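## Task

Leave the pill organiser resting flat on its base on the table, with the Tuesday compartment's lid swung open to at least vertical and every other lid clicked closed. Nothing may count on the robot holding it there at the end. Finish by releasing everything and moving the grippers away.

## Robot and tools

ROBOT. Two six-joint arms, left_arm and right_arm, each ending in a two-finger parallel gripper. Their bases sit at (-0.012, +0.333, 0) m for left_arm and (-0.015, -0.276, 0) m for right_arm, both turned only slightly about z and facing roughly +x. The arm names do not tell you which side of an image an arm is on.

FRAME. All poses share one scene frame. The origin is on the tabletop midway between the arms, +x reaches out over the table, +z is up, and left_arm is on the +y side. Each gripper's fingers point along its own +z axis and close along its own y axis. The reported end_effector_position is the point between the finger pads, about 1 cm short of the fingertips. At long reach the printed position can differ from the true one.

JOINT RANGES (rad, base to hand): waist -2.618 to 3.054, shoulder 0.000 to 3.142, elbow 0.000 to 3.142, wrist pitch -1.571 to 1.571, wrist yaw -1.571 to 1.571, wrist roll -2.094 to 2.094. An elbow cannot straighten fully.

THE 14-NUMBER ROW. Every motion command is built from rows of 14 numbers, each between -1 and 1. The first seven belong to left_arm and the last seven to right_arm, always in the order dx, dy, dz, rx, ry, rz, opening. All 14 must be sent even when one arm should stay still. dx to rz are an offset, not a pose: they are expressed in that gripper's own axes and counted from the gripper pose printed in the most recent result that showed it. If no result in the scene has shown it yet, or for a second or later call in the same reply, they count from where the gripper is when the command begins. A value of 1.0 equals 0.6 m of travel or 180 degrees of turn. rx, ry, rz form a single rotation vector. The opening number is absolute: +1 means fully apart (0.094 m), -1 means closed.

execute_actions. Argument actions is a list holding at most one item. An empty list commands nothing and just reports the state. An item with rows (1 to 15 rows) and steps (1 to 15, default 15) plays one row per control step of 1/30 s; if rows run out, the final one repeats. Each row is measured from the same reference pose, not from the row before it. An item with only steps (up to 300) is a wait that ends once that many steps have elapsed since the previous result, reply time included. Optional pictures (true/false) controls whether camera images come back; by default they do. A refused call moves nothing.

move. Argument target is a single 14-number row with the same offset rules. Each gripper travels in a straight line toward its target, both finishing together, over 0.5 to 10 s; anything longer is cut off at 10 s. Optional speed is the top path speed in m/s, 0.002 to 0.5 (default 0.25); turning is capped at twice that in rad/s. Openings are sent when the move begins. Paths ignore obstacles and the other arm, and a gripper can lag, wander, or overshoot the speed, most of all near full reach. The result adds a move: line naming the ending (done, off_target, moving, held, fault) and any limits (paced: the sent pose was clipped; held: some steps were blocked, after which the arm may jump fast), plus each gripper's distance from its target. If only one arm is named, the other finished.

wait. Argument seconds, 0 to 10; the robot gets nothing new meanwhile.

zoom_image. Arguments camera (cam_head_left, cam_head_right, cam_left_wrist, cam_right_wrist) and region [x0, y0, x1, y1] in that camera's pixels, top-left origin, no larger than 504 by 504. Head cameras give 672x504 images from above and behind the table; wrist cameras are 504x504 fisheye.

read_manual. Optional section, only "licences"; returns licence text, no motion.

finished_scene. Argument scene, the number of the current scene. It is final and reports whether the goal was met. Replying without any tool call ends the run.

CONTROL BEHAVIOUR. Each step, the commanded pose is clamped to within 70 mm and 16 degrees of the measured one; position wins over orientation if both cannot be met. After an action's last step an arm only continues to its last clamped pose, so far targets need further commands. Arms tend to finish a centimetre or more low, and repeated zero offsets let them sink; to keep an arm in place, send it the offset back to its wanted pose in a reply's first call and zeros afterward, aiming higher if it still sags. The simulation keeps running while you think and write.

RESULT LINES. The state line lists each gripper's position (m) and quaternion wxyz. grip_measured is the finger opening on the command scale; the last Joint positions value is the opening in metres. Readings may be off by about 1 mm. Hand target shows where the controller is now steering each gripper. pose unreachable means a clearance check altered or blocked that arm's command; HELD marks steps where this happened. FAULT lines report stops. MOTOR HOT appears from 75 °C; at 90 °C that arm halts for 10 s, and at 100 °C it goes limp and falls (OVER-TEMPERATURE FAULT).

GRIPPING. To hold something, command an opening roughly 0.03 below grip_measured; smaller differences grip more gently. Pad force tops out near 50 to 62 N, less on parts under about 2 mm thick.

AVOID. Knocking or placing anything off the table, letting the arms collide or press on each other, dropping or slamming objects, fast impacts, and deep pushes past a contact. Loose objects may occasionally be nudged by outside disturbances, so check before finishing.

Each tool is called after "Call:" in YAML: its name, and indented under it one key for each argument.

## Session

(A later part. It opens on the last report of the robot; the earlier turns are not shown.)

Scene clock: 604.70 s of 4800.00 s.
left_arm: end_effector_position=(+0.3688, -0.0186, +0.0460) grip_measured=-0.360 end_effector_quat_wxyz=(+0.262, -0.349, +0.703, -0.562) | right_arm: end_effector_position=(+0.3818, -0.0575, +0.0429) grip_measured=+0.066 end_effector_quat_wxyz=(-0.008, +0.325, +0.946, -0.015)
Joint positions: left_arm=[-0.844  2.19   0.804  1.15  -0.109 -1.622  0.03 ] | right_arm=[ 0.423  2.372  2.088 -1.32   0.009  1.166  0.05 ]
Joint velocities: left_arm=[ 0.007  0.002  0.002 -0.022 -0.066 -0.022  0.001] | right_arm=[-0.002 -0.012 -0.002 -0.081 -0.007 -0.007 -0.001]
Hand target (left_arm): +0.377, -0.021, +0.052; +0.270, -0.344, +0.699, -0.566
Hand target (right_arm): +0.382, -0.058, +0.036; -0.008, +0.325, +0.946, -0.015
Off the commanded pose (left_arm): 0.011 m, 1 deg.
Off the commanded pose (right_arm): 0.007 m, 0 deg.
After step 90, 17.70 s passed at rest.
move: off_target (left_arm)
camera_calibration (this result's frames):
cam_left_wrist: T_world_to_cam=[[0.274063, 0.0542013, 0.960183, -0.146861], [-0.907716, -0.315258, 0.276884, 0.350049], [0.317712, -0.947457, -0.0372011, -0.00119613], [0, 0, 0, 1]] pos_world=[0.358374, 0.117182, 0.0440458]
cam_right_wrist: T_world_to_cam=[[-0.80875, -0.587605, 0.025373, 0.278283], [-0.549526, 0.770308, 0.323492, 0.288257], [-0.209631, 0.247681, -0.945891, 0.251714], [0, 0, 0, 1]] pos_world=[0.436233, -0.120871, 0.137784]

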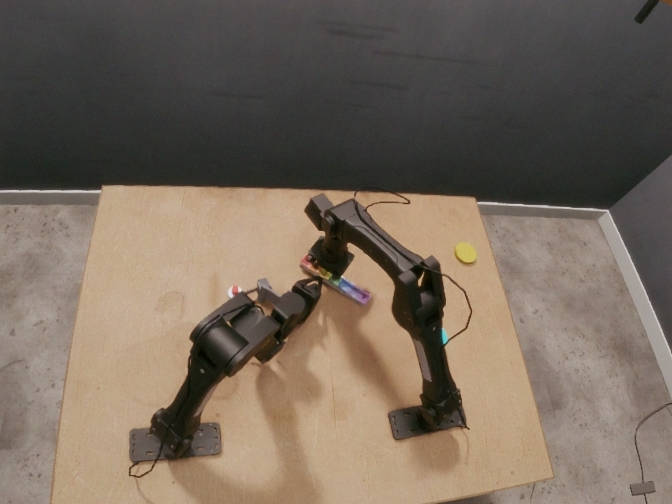

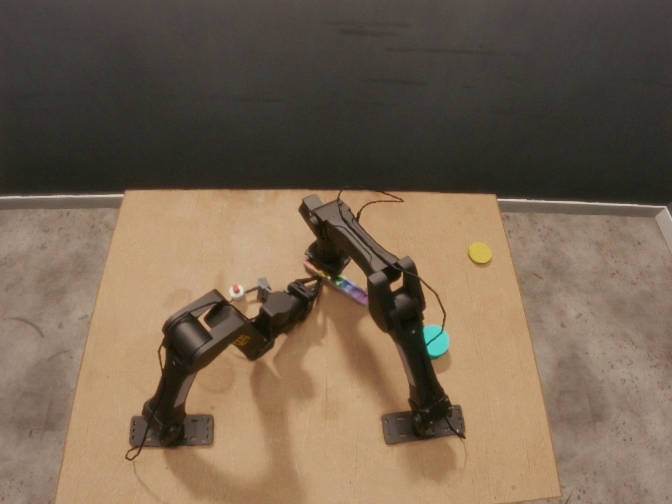

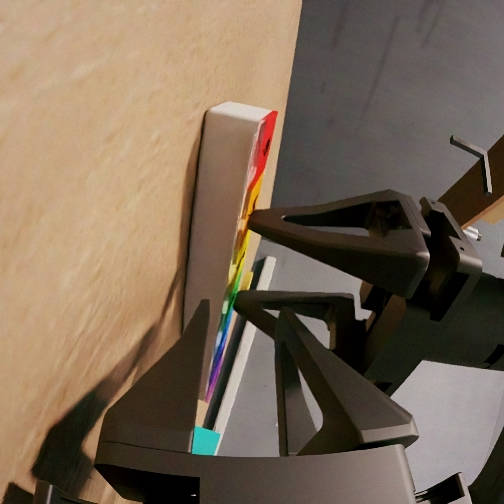

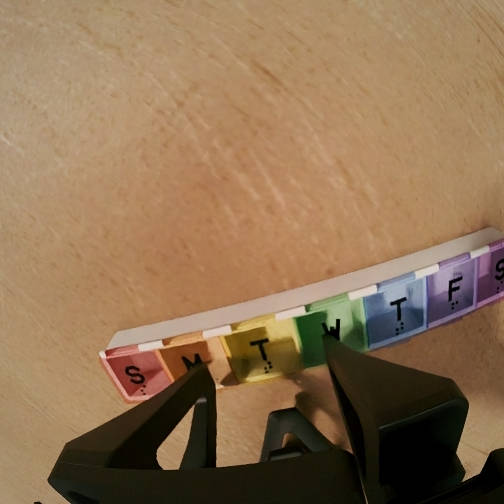

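Call:
execute_actions:
  actions:
    - {"rows":[[-0.018,-0.021,0.032,0,0,0,-0.362,0,0,0.015,0,0,0,0.064]],"steps":8}

Call:
zoom_image:
  camera: "cam_left_wrist"
  region: [160, 200, 320, 360]

Call:
zoom_image:
  camera: "cam_right_wrist"
  region: [170, 300, 370, 460]

Scene clock: 614.97 s of 4800.00 s.
left_arm: end_effector_position=(+0.3877, -0.0187, +0.0519) grip_measured=-0.360 end_effector_quat_wxyz=(+0.262, -0.354, +0.701, -0.561) | right_arm: end_effector_position=(+0.3818, -0.0575, +0.0429) grip_measured=+0.066 end_effector_quat_wxyz=(-0.008, +0.325, +0.946, -0.015)
Joint positions: left_arm=[-0.811  2.193  0.865  1.092 -0.083 -1.622  0.03 ] | right_arm=[ 0.423  2.372  2.088 -1.32   0.009  1.166  0.05 ]
Joint velocities: left_arm=[-0.007 -0.002  0.012 -0.081  0.037 -0.037 -0.001] | right_arm=[-0.002 -0.002 -0.002  0.066 -0.066  0.007 -0.   ]
Hand target (left_arm): +0.393, -0.023, +0.054; +0.262, -0.349, +0.703, -0.562
Hand target (right_arm): +0.382, -0.058, +0.034; -0.008, +0.325, +0.946, -0.015
Off the commanded pose (left_arm): 0.007 m, 1 deg.
Off the commanded pose (right_arm): 0.009 m, 0 deg.
Steps of this call (steps 1 to 90: nothing new was sent; then 7.00 s passed at rest; steps 91 to 98: all 8 steps of this action). Readings (end_effector_position):
91: left_arm (+0.3699, -0.0191, +0.0456) | right_arm (+0.3818, -0.0575, +0.0429)
92: left_arm (+0.3726, -0.0202, +0.0451) | right_arm (+0.3818, -0.0575, +0.0429)
94: left_arm (+0.3804, -0.0201, +0.0484) | right_arm (+0.3818, -0.0575, +0.0429)
98: the state above
camera_calibration (this result's frames):
cam_left_wrist: T_world_to_cam=[[0.277409, 0.0603765, 0.958853, -0.158799], [-0.903974, -0.321603, 0.281783, 0.363703], [0.325383, -0.944948, -0.0346369, -0.0102017], [0, 0, 0, 1]] pos_world=[0.37615, 0.116915, 0.0494261]
cam_right_wrist: T_world_to_cam=[[-0.80875, -0.587605, 0.025373, 0.278283], [-0.549526, 0.770308, 0.323492, 0.288257], [-0.209631, 0.247681, -0.945891, 0.251714], [0, 0, 0, 1]] pos_world=[0.436233, -0.120871, 0.137784]

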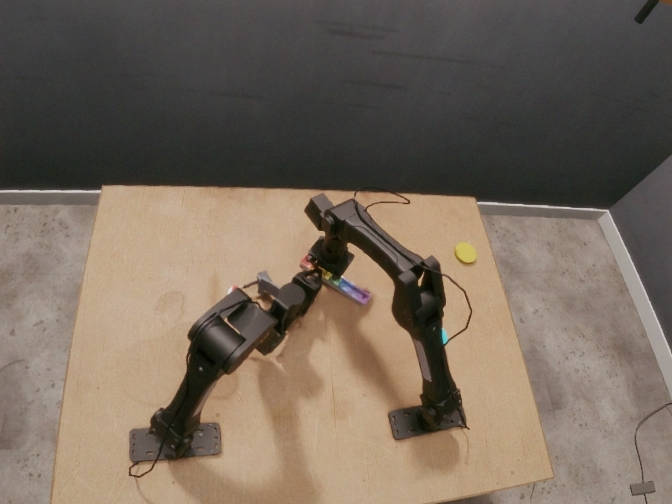

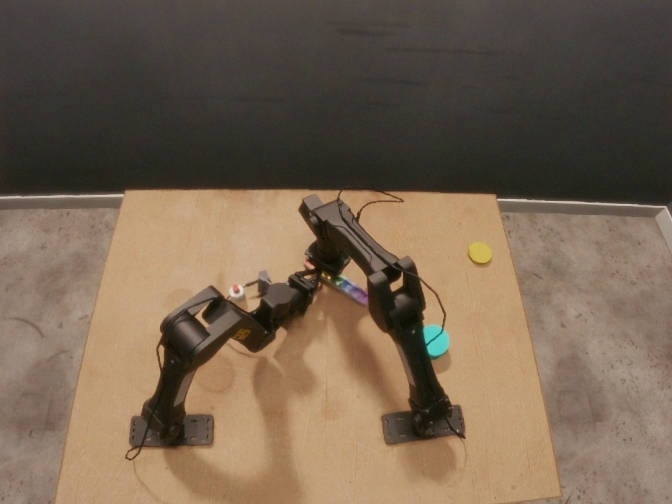

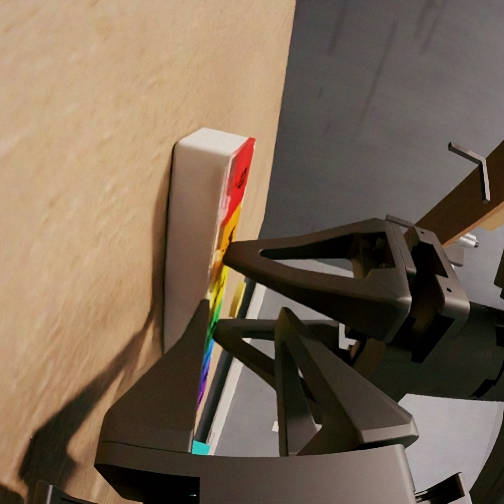

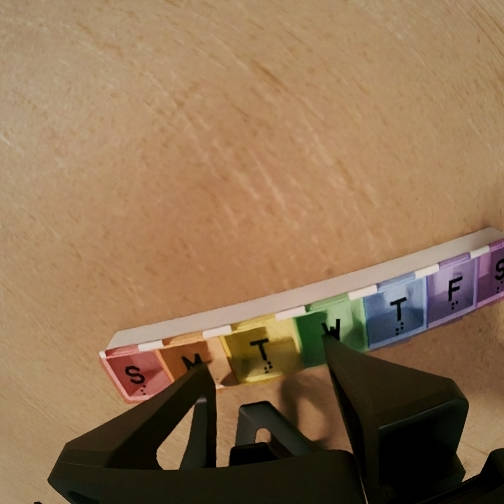

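Region (160, 200, 320, 360) of cam_left_wrist's 504x504 image, scaled by 3.150, with more detail than that image has.

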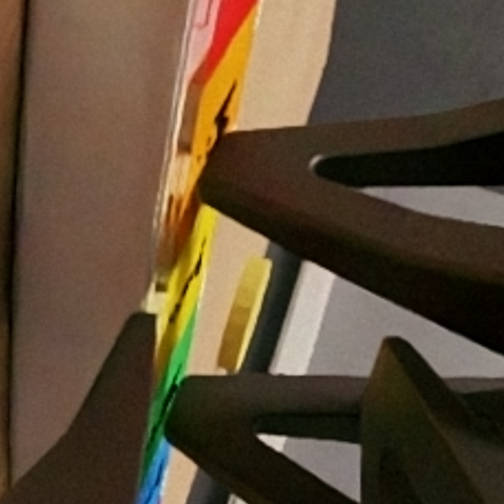

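Region (170, 300, 370, 460) of cam_right_wrist's 504x504 image, scaled by 2.520, with more detail than that image has; it fills the top 403 rows of this view, and the rest is white.

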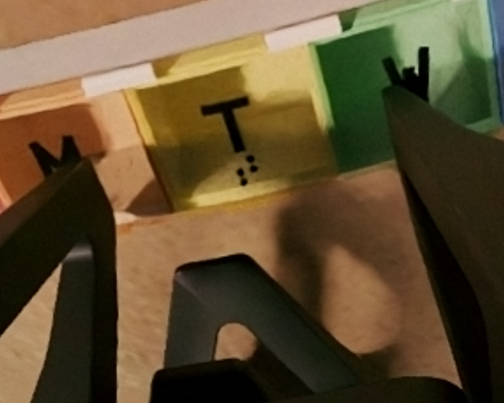

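Call:
execute_actions:
  actions: []

Scene clock: 627.80 s of 4800.00 s.
left_arm: end_effector_position=(+0.3860, -0.0190, +0.0472) grip_measured=-0.360 end_effector_quat_wxyz=(+0.256, -0.354, +0.707, -0.555) | right_arm: end_effector_position=(+0.3818, -0.0575, +0.0429) grip_measured=+0.066 end_effector_quat_wxyz=(-0.008, +0.325, +0.946, -0.015)
Joint positions: left_arm=[-0.811  2.193  0.865  1.072 -0.075 -1.622  0.03 ] | right_arm=[ 0.423  2.372  2.088 -1.32   0.009  1.166  0.05 ]
Joint velocities: left_arm=[-0.002 -0.002 -0.002  0.007 -0.022 -0.11  -0.001] | right_arm=[-0.017  0.002 -0.007 -0.022 -0.007 -0.081  0.   ]
Hand target (left_arm): +0.393, -0.023, +0.054; +0.262, -0.349, +0.703, -0.562
Hand target (right_arm): +0.382, -0.058, +0.034; -0.008, +0.325, +0.946, -0.015
Off the commanded pose (left_arm): 0.010 m, 1 deg.
Off the commanded pose (right_arm): 0.009 m, 0 deg.
Steps of this call (steps 1 to 90: nothing new was sent; then 9.83 s passed at rest). Readings (end_effector_position):
1: left_arm (+0.3874, -0.0188, +0.0512) | right_arm (+0.3818, -0.0575, +0.0429)
2: left_arm (+0.3871, -0.0189, +0.0503) | right_arm (+0.3818, -0.0575, +0.0429)
4: left_arm (+0.3867, -0.0188, +0.0490) | right_arm (+0.3818, -0.0575, +0.0429)
8: left_arm (+0.3863, -0.0189, +0.0479) | right_arm (+0.3818, -0.0575, +0.0429)
90: the state above
camera_calibration (this result's frames):
cam_left_wrist: T_world_to_cam=[[0.292616, 0.0468443, 0.955082, -0.159745], [-0.901903, -0.318344, 0.291937, 0.362184], [0.31772, -0.946817, -0.0509035, -0.00636223], [0, 0, 0, 1]] pos_world=[0.37542, 0.116759, 0.0465103]
cam_right_wrist: T_world_to_cam=[[-0.80875, -0.587605, 0.025373, 0.278283], [-0.549526, 0.770308, 0.323492, 0.288257], [-0.209631, 0.247681, -0.945891, 0.251714], [0, 0, 0, 1]] pos_world=[0.436233, -0.120871, 0.137784]

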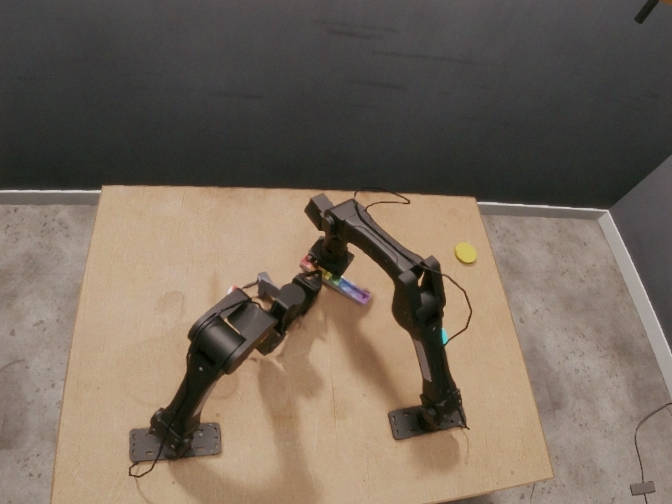

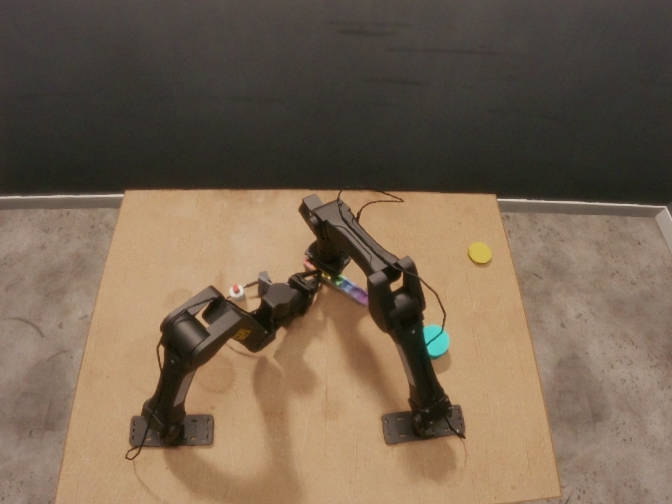

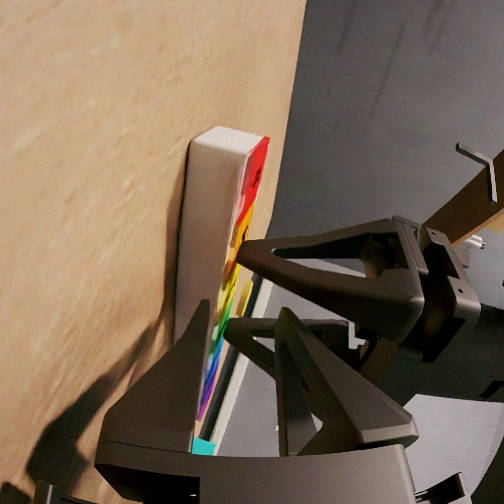

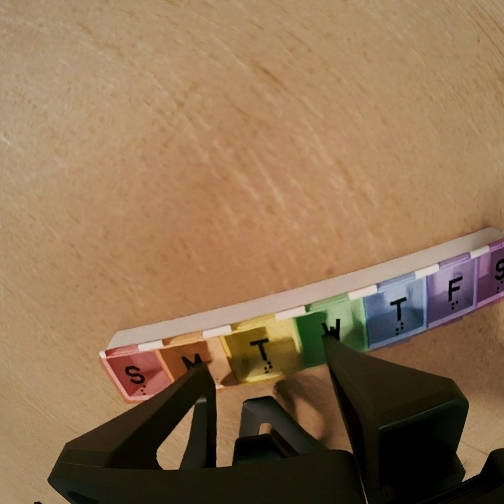

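Call:
zoom_image:
  camera: "cam_left_wrist"
  region: [150, 200, 310, 400]

Call:
zoom_image:
  camera: "cam_right_wrist"
  region: [150, 300, 370, 480]

Region (150, 200, 310, 400) of cam_left_wrist's 504x504 image, scaled by 2.520, with more detail than that image has; it fills the left 403 columns of this view, and the rest is white.

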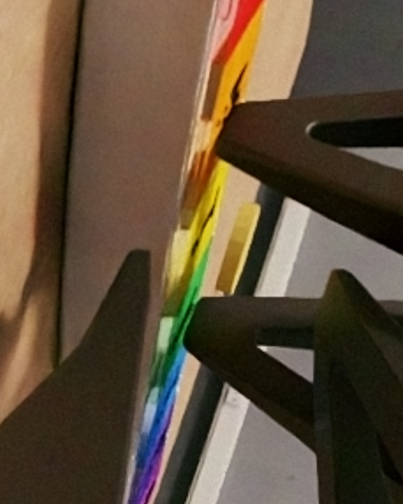

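Region (150, 300, 370, 480) of cam_right_wrist's 504x504 image, scaled by 2.291, with more detail than that image has; it fills the top 412 rows of this view, and the rest is white.

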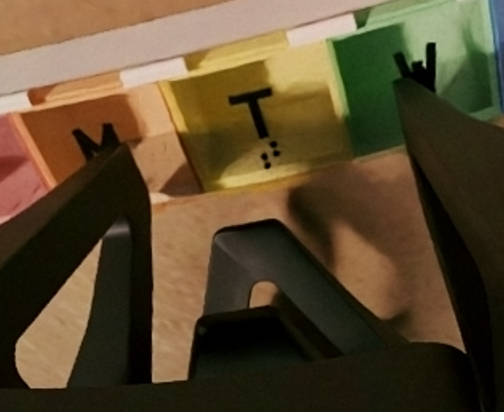

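Call:
move:
  target: [0,0.007,0.035,0,0,0,-0.362, 0,0,0.025,0,0,0,0.064]
  speed: 0.03

Scene clock: 643.87 s of 4800.00 s.
left_arm: end_effector_position=(+0.3944, -0.0272, +0.0356) grip_measured=-0.360 end_effector_quat_wxyz=(+0.253, -0.356, +0.709, -0.553) | right_arm: end_effector_position=(+0.3821, -0.0574, +0.0424) grip_measured=+0.066 end_effector_quat_wxyz=(-0.006, +0.325, +0.946, -0.013)
Joint positions: left_arm=[-0.811  2.252  0.924  1.065 -0.074 -1.627  0.03 ] | right_arm=[ 0.423  2.366  2.075 -1.307  0.009  1.166  0.05 ]
Joint velocities: left_arm=[-0.002 -0.017 -0.002 -0.022  0.051  0.022 -0.   ] | right_arm=[-0.007 -0.022 -0.007  0.037  0.066 -0.037 -0.   ]
Hand target (left_arm): +0.401, -0.030, +0.038; +0.256, -0.354, +0.707, -0.555
Hand target (right_arm): +0.381, -0.058, +0.028; -0.008, +0.325, +0.946, -0.016
Off the commanded pose (left_arm): 0.008 m, 1 deg.
Off the commanded pose (right_arm): 0.015 m, 0 deg.
After step 90, 12.10 s passed at rest.
move: off_target (right_arm)
camera_calibration (this result's frames):
cam_left_wrist: T_world_to_cam=[[0.301502, 0.0451997, 0.952394, -0.154228], [-0.899093, -0.319015, 0.299769, 0.369155], [0.317377, -0.946671, -0.055545, -0.0170411], [0, 0, 0, 1]] pos_world=[0.383813, 0.108605, 0.0352782]
cam_right_wrist: T_world_to_cam=[[-0.808876, -0.587675, 0.0189393, 0.278948], [-0.551361, 0.769295, 0.322779, 0.289115], [-0.204259, 0.250646, -0.946285, 0.249437], [0, 0, 0, 1]] pos_world=[0.435991, -0.121004, 0.137435]

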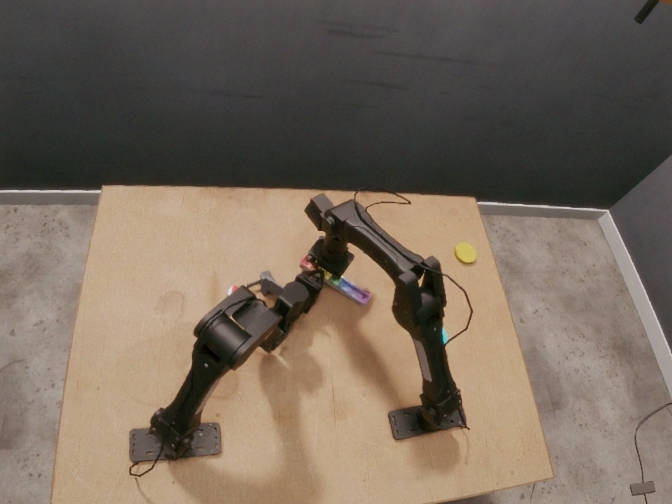

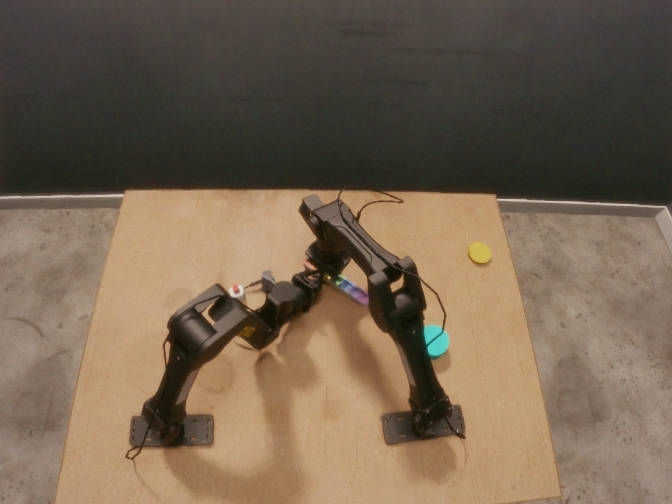

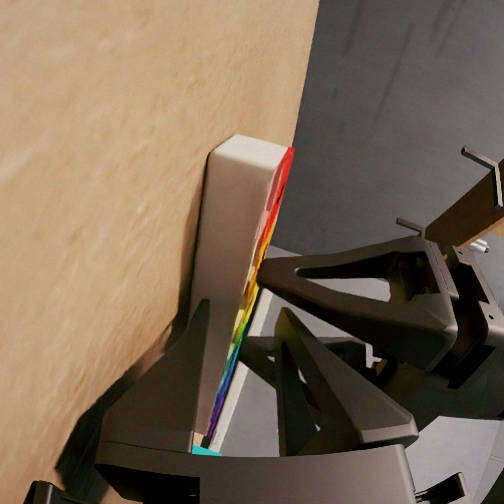

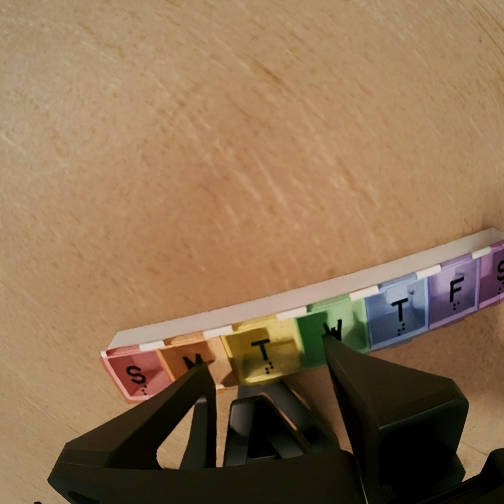

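Call:
execute_actions:
  actions:
    - {"rows":[[0,0,0.015,0.01,0,0,-0.5,0,0,0.025,0,0,0,0.064],[0,0,0.015,0.01,0,0,-0.55,0,0,0.025,0,0,0,0.064],[0,0,0.015,0.01,0,0,-0.6,0,0,0.025,0,0,0,0.064],[0,0,0.015,0.01,0,0,-0.65,0,0,0.025,0,0,0,0.064],[0,0,0.015,0.01,0,0,-0.7,0,0,0.025,0,0,0,0.064]],"steps":15}

Scene clock: 673.97 s of 4800.00 s.
left_arm: end_effector_position=(+0.3963, -0.0283, +0.0379) grip_measured=-0.698 end_effector_quat_wxyz=(+0.259, -0.353, +0.701, -0.564) | right_arm: end_effector_position=(+0.3862, -0.0552, +0.0417) grip_measured=+0.066 end_effector_quat_wxyz=(+0.002, +0.325, +0.946, -0.005)
Joint positions: left_arm=[-0.811  2.271  0.927  1.11  -0.076 -1.626  0.014] | right_arm=[ 0.423  2.361  2.065 -1.279  0.009  1.166  0.05 ]
Joint velocities: left_arm=[0.027 0.002 0.012 0.022 0.007 0.095 0.001] | right_arm=[ 0.012  0.002 -0.017  0.022  0.007  0.037 -0.002]
Hand target (left_arm): +0.401, -0.032, +0.033; +0.259, -0.352, +0.700, -0.564
Hand target (right_arm): +0.382, -0.057, +0.028; -0.006, +0.325, +0.946, -0.013
Off the commanded pose (left_arm): 0.008 m, 0 deg.
Off the commanded pose (right_arm): 0.015 m, 1 deg.
Steps of this call (steps 1 to 90: nothing new was sent; then 26.60 s passed at rest; steps 91 to 105: all 15 steps of this action). Readings (end_effector_position):
91: left_arm (+0.3944, -0.0272, +0.0351) | right_arm (+0.3823, -0.0573, +0.0424)
92: left_arm (+0.3951, -0.0277, +0.0360) | right_arm (+0.3827, -0.0570, +0.0424)
94: left_arm (+0.3958, -0.0282, +0.0372) | right_arm (+0.3849, -0.0559, +0.0423)
98: left_arm (+0.3963, -0.0283, +0.0379) | right_arm (+0.3861, -0.0552, +0.0418)
105: the state above
camera_calibration (this result's frames):
cam_left_wrist: T_world_to_cam=[[0.279608, 0.0639579, 0.957982, -0.147891], [-0.905151, -0.315192, 0.285231, 0.372836], [0.32019, -0.94687, -0.0302385, -0.020712], [0, 0, 0, 1]] pos_world=[0.385456, 0.107362, 0.0347066]
cam_right_wrist: T_world_to_cam=[[-0.809028, -0.587762, -0.00296798, 0.28446], [-0.557649, 0.765964, 0.319885, 0.292269], [-0.185743, 0.260451, -0.947452, 0.242529], [0, 0, 0, 1]] pos_world=[0.438167, -0.119839, 0.137136]

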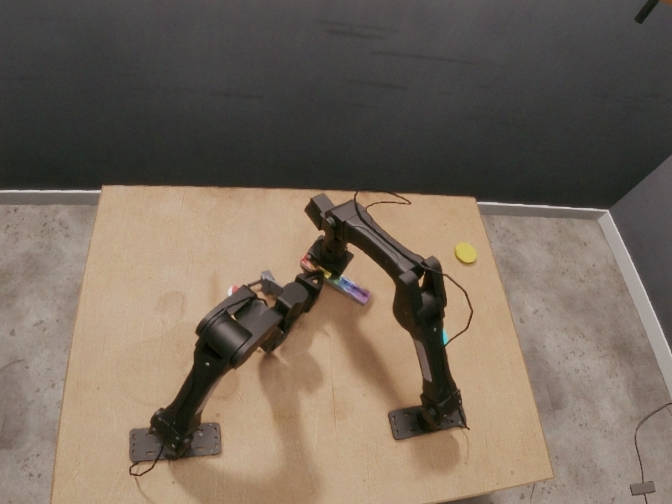

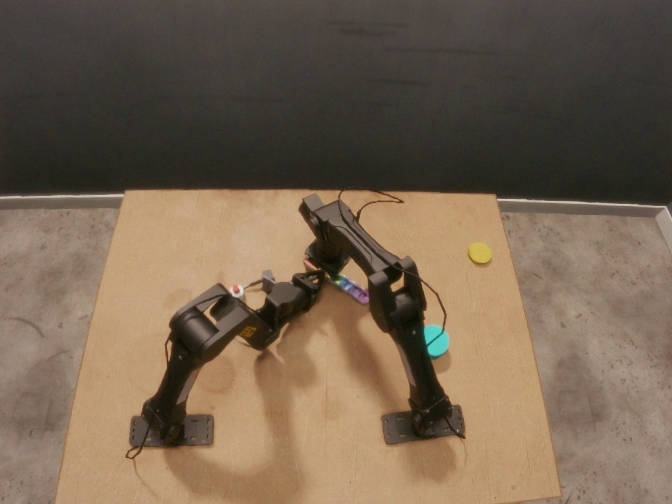

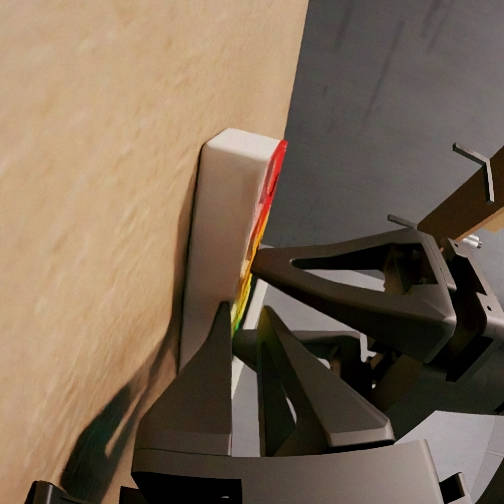

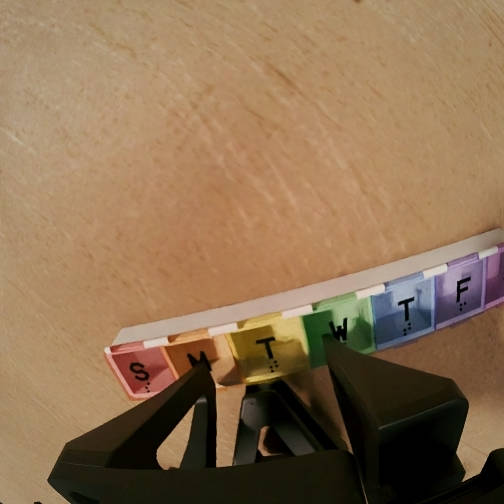

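Call:
execute_actions:
  actions:
    - {"rows":[[0,0,0.008,0.02,0,0,-0.75,-0.005,0,0.03,0,0,0,0.064],[0,0,0.008,0.025,0,0,-0.78,-0.005,0,0.03,0,0,0,0.064],[0,0,0.008,0.03,0,0,-0.81,-0.005,0,0.03,0,0,0,0.064],[0,0,0.008,0.035,0,0,-0.84,-0.005,0,0.03,0,0,0,0.064],[0,0,0.008,0.04,0,0,-0.87,-0.005,0,0.03,0,0,0,0.064]],"steps":15}

Call:
zoom_image:
  camera: "cam_left_wrist"
  region: [170, 220, 310, 400]

Scene clock: 678.03 s of 4800.00 s.
left_arm: end_effector_position=(+0.3994, -0.0289, +0.0509) grip_measured=-0.868 end_effector_quat_wxyz=(+0.287, -0.331, +0.655, -0.616) | right_arm: end_effector_position=(+0.3935, -0.0565, +0.0425) grip_measured=+0.065 end_effector_quat_wxyz=(+0.014, +0.327, +0.945, +0.005)
Joint positions: left_arm=[-0.811  2.36   0.927  1.355 -0.086 -1.61   0.006] | right_arm=[ 0.415  2.352  2.051 -1.244  0.014  1.163  0.05 ]
Joint velocities: left_arm=[-0.027  0.017 -0.007  0.066  0.007  0.007 -0.001] | right_arm=[ 0.002 -0.012 -0.007 -0.081 -0.007 -0.081  0.   ]
Hand target (left_arm): +0.399, -0.030, +0.037; +0.280, -0.336, +0.664, -0.607
Hand target (right_arm): +0.388, -0.057, +0.024; +0.002, +0.325, +0.946, -0.005
Off the commanded pose (left_arm): 0.014 m, 2 deg.
Off the commanded pose (right_arm): 0.019 m, 2 deg.
Steps of this call (steps 1 to 90: nothing new was sent; then 0.57 s passed at rest; steps 91 to 105: all 15 steps of this action). Readings (end_effector_position):
91: left_arm (+0.3965, -0.0283, +0.0379) | right_arm (+0.3866, -0.0552, +0.0419)
92: left_arm (+0.3971, -0.0282, +0.0387) | right_arm (+0.3876, -0.0554, +0.0431)
94: left_arm (+0.3981, -0.0284, +0.0408) | right_arm (+0.3896, -0.0565, +0.0461)
98: left_arm (+0.3994, -0.0289, +0.0467) | right_arm (+0.3936, -0.0572, +0.0459)
105: the state above
camera_calibration (this result's frames):
cam_left_wrist: T_world_to_cam=[[0.157977, 0.155624, 0.975102, -0.110829], [-0.933283, -0.299017, 0.198925, 0.38786], [0.32253, -0.941472, 0.098003, -0.029193], [0, 0, 0, 1]] pos_world=[0.388907, 0.10574, 0.0337761]
cam_right_wrist: T_world_to_cam=[[-0.811446, -0.583521, -0.0325315, 0.292076], [-0.563059, 0.76565, 0.311038, 0.299591], [-0.15659, 0.270708, -0.949841, 0.234136], [0, 0, 0, 1]] pos_world=[0.442354, -0.122332, 0.138709]

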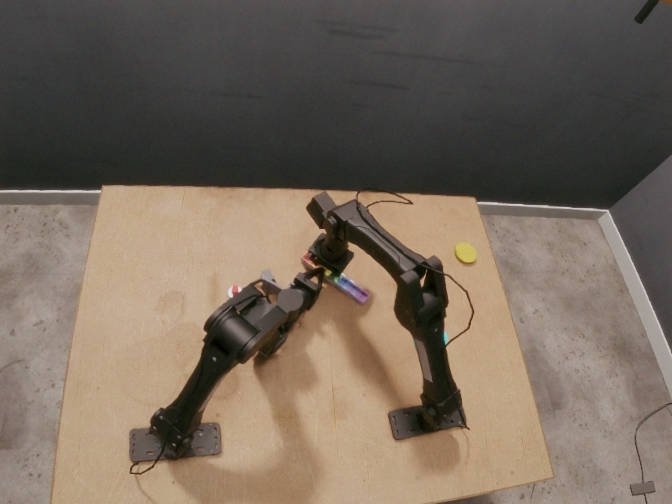

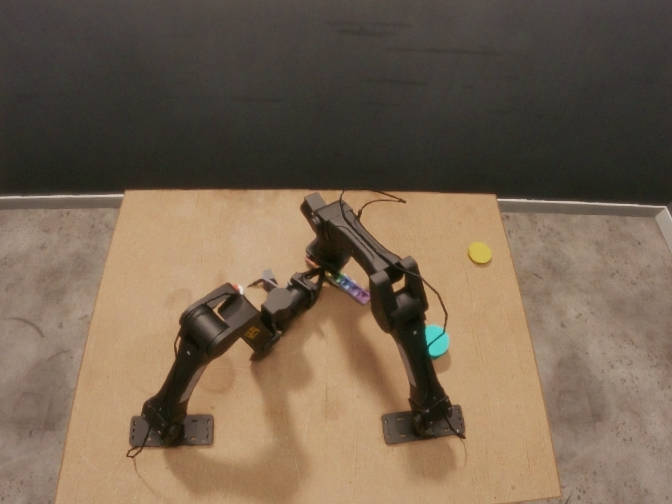

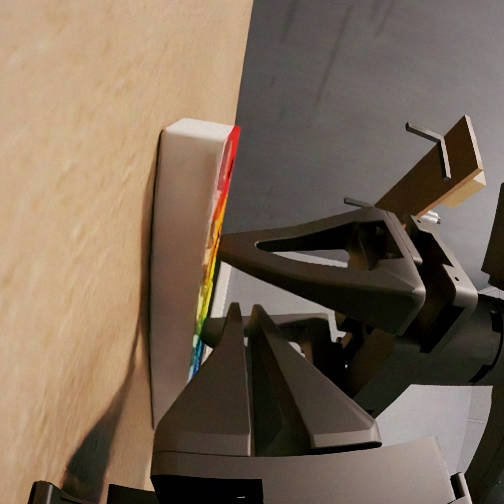

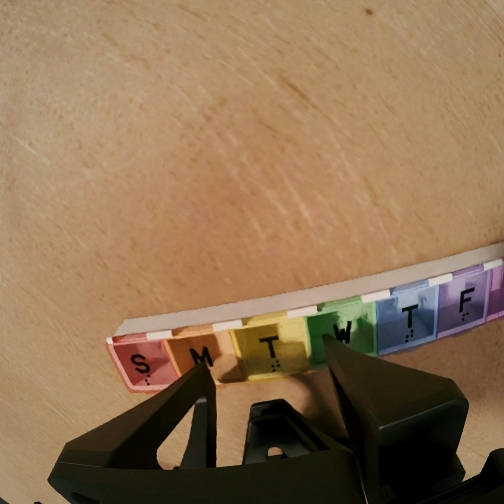

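Region (170, 220, 310, 400) of cam_left_wrist's 504x504 image, scaled by 2.800, with more detail than that image has.

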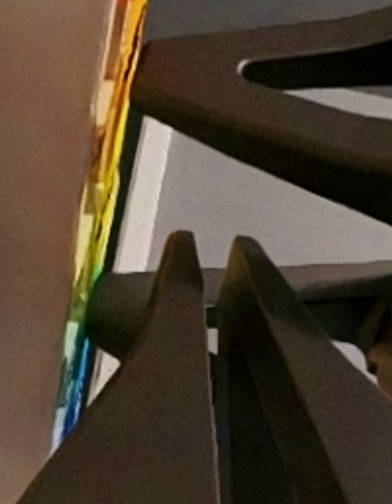

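Call:
move:
  target: [0,0.022,-0.025,-0.041,0,0,-0.5, 0,0,0.07,0,0,0,0.064]
  speed: 0.05

Scene clock: 688.37 s of 4800.00 s.
left_arm: end_effector_position=(+0.3928, -0.0228, +0.0436) grip_measured=-0.502 end_effector_quat_wxyz=(+0.272, -0.347, +0.680, -0.586) | right_arm: end_effector_position=(+0.3931, -0.0567, +0.0414) grip_measured=+0.065 end_effector_quat_wxyz=(+0.022, +0.327, +0.945, +0.014)
Joint positions: left_arm=[-0.811  2.294  0.888  1.238 -0.086 -1.623  0.023] | right_arm=[ 0.415  2.321  1.992 -1.192  0.014  1.163  0.05 ]
Joint velocities: left_arm=[ 0.002 -0.002  0.032 -0.081 -0.066  0.022 -0.001] | right_arm=[ 0.002  0.007 -0.012  0.007 -0.037 -0.022  0.001]
Hand target (left_arm): +0.387, -0.020, +0.039; +0.265, -0.350, +0.692, -0.573
Hand target (right_arm): +0.392, -0.057, +0.002; +0.013, +0.327, +0.945, +0.003
Off the commanded pose (left_arm): 0.008 m, 2 deg.
Off the commanded pose (right_arm): 0.041 m, 1 deg.
After step 90, 5.77 s passed at rest.
move: off_target (right_arm)
camera_calibration (this result's frames):
cam_left_wrist: T_world_to_cam=[[0.229084, 0.106808, 0.967529, -0.132343], [-0.916255, -0.311909, 0.251376, 0.375715], [0.32863, -0.94409, 0.0264103, -0.0198472], [0, 0, 0, 1]] pos_world=[0.381091, 0.112587, 0.0341235]
cam_right_wrist: T_world_to_cam=[[-0.810507, -0.583013, -0.056346, 0.292186], [-0.569598, 0.762109, 0.30781, 0.302358], [-0.136515, 0.281577, -0.949778, 0.225849], [0, 0, 0, 1]] pos_world=[0.439873, -0.123675, 0.137901]

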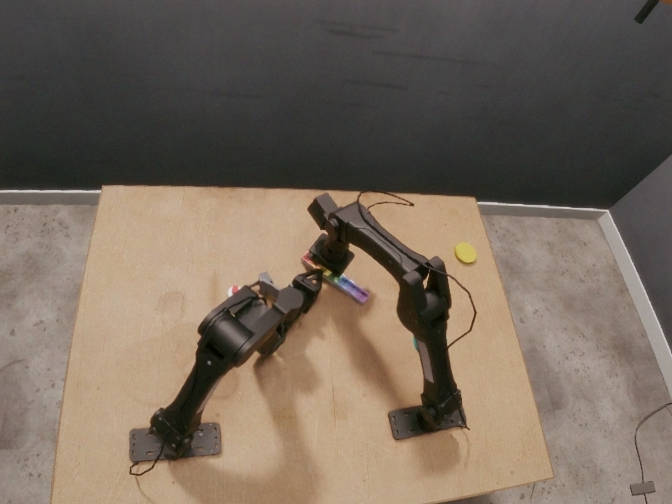

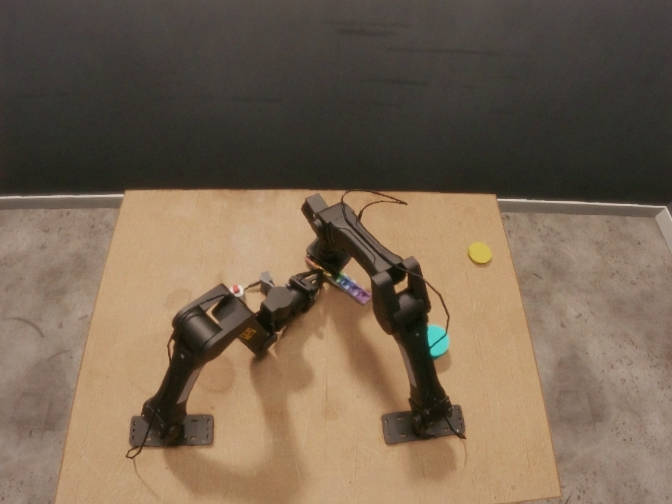

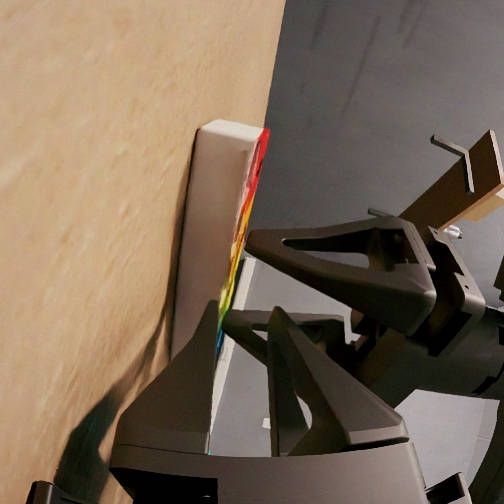

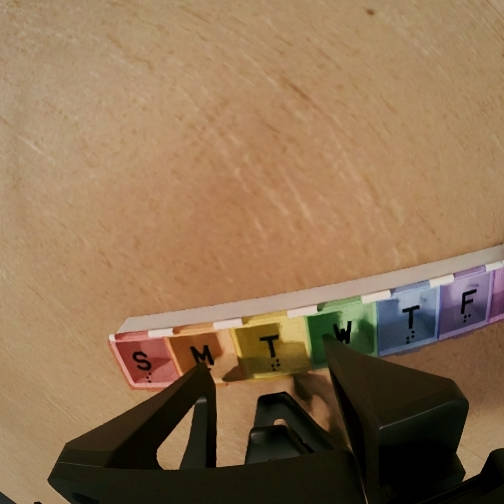

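Call:
move:
  target: [0,0.014,0.012,-0.025,0,0,-0.5, 0,0,0.075,0,0,0,0.064]
  speed: 0.03

Scene clock: 696.37 s of 4800.00 s.
left_arm: end_effector_position=(+0.3951, -0.0250, +0.0406) grip_measured=-0.502 end_effector_quat_wxyz=(+0.267, -0.351, +0.688, -0.576) | right_arm: end_effector_position=(+0.3928, -0.0569, +0.0416) grip_measured=+0.065 end_effector_quat_wxyz=(+0.030, +0.327, +0.944, +0.023)
Joint positions: left_arm=[-0.811  2.286  0.907  1.183 -0.086 -1.625  0.023] | right_arm=[ 0.415  2.291  1.942 -1.147  0.014  1.163  0.05 ]
Joint velocities: left_arm=[ 0.012 -0.012  0.007 -0.11  -0.007  0.007  0.001] | right_arm=[ 0.017  0.007 -0.017  0.066  0.037  0.007  0.   ]
Hand target (left_arm): +0.397, -0.026, +0.034; +0.258, -0.358, +0.701, -0.560
Hand target (right_arm): +0.392, -0.057, -0.001; +0.021, +0.327, +0.945, +0.012
Off the commanded pose (left_arm): 0.007 m, 3 deg.
Off the commanded pose (right_arm): 0.045 m, 1 deg.
After step 90, 3.27 s passed at rest.
move: off_target (left_arm, right_arm)
camera_calibration (this result's frames):
cam_left_wrist: T_world_to_cam=[[0.250403, 0.0888873, 0.964053, -0.138435], [-0.910454, -0.316974, 0.265707, 0.374961], [0.329198, -0.94426, 0.00155656, -0.0218602], [0, 0, 0, 1]] pos_world=[0.383246, 0.110516, 0.0338627]
cam_right_wrist: T_world_to_cam=[[-0.809065, -0.582232, -0.080128, 0.292349], [-0.576068, 0.758606, 0.304404, 0.304734], [-0.116448, 0.292442, -0.949167, 0.21876], [0, 0, 0, 1]] pos_world=[0.437551, -0.124933, 0.138303]

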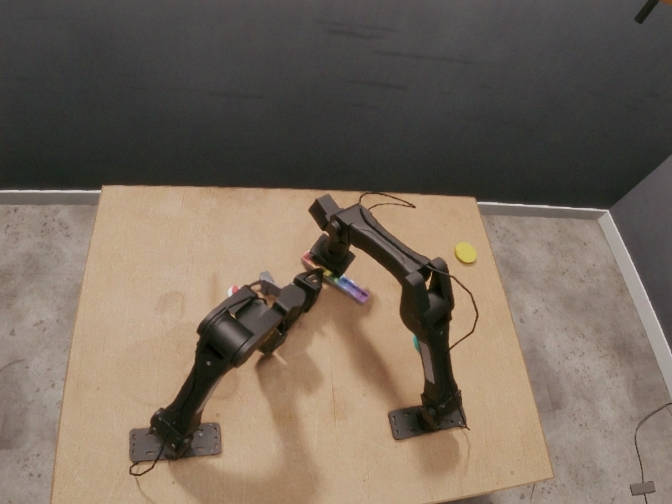

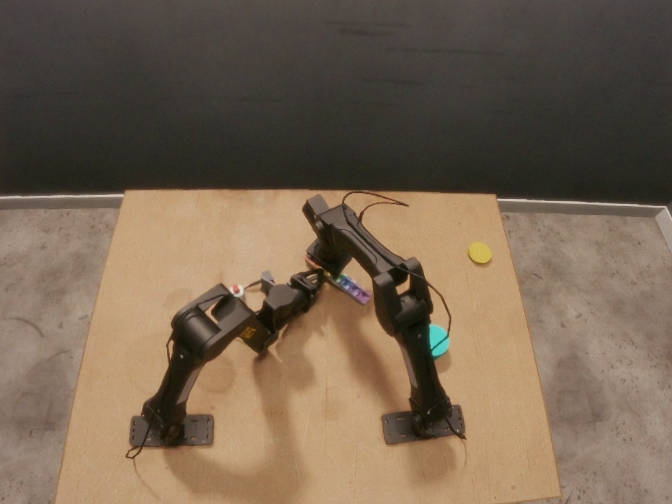

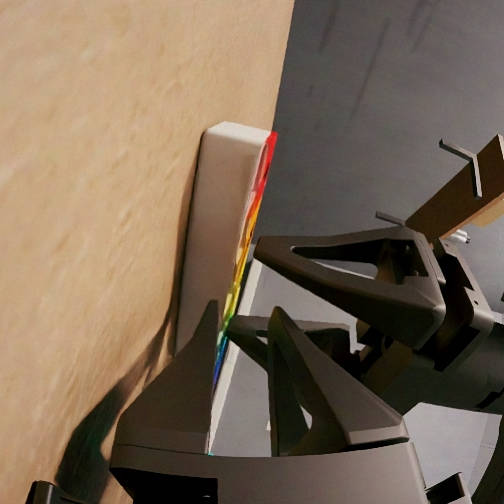

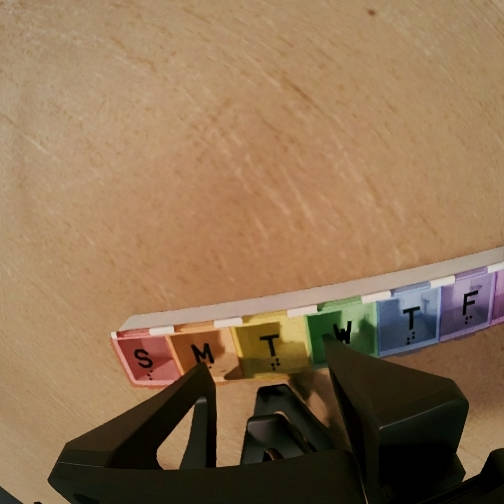

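Call:
move:
  target: [0,0.006,0.022,-0.01,0,0,-0.5, 0,0,0.075,0.03,0.02,0,0.064]
  speed: 0.03

Call:
zoom_image:
  camera: "cam_left_wrist"
  region: [170, 220, 310, 400]

Scene clock: 707.43 s of 4800.00 s.
left_arm: end_effector_position=(+0.4001, -0.0296, +0.0402) grip_measured=-0.502 end_effector_quat_wxyz=(+0.264, -0.355, +0.693, -0.570) | right_arm: end_effector_position=(+0.3931, -0.0566, +0.0405) grip_measured=+0.065 end_effector_quat_wxyz=(+0.010, +0.326, +0.945, +0.000)
Joint positions: left_arm=[-0.811  2.285  0.941  1.131 -0.086 -1.629  0.023] | right_arm=[ 0.415  2.367  2.069 -1.26   0.014  1.161  0.05 ]
Joint velocities: left_arm=[-0.007 -0.007 -0.002 -0.022 -0.066 -0.037 -0.   ] | right_arm=[-0.002  0.007  0.007 -0.037 -0.066  0.007 -0.001]
Hand target (left_arm): +0.404, -0.032, +0.034; +0.262, -0.355, +0.697, -0.565
Hand target (right_arm): +0.394, -0.057, -0.001; -0.015, +0.327, +0.945, -0.012
Off the commanded pose (left_arm): 0.008 m, 1 deg.
Off the commanded pose (right_arm): 0.044 m, 3 deg.
After step 90, 5.93 s passed at rest.
move: off_target (right_arm)
camera_calibration (this result's frames):
cam_left_wrist: T_world_to_cam=[[0.265104, 0.0806836, 0.960838, -0.144901], [-0.90602, -0.320121, 0.27686, 0.375774], [0.329922, -0.943935, -0.0117643, -0.0275902], [0, 0, 0, 1]] pos_world=[0.387975, 0.105941, 0.0348652]
cam_right_wrist: T_world_to_cam=[[-0.810401, -0.585531, -0.0201109, 0.290618], [-0.561251, 0.766034, 0.31335, 0.299255], [-0.168071, 0.265226, -0.949425, 0.23637], [0, 0, 0, 1]] pos_world=[0.443201, -0.121765, 0.136488]

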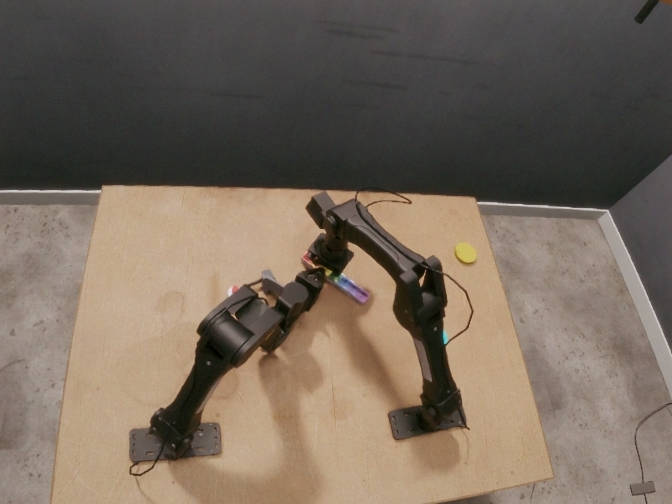

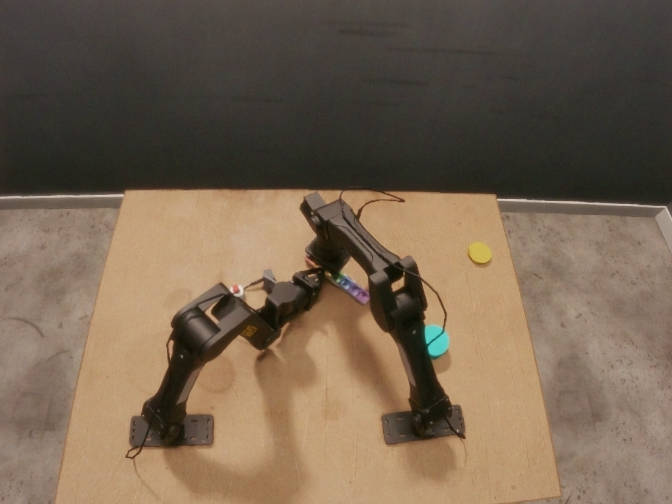

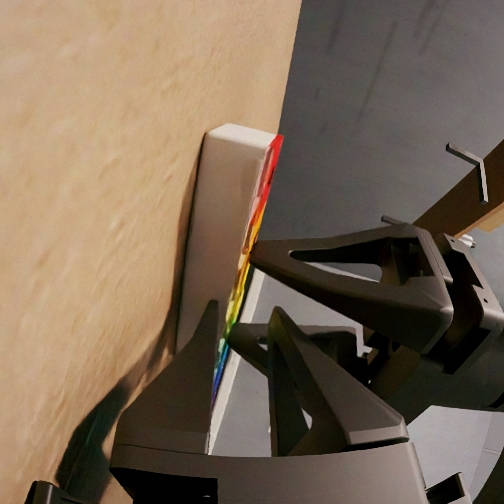

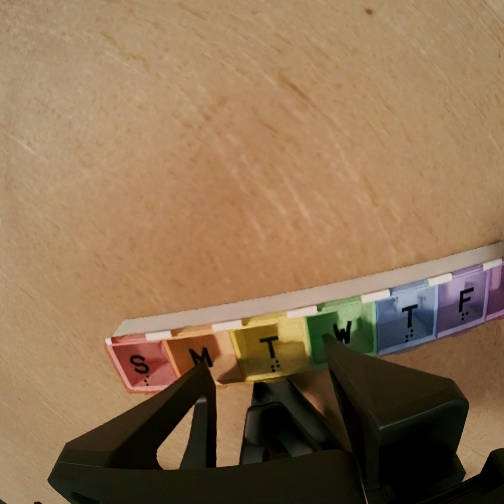

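Region (170, 220, 310, 400) of cam_left_wrist's 504x504 image, scaled by 2.800, with more detail than that image has.

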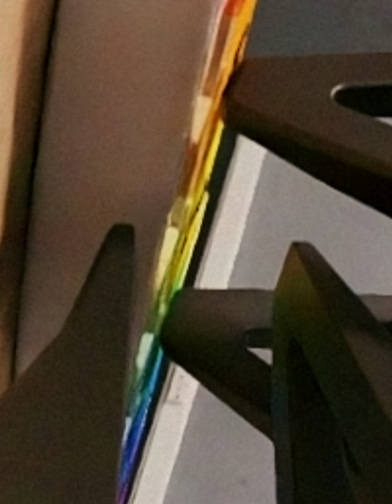

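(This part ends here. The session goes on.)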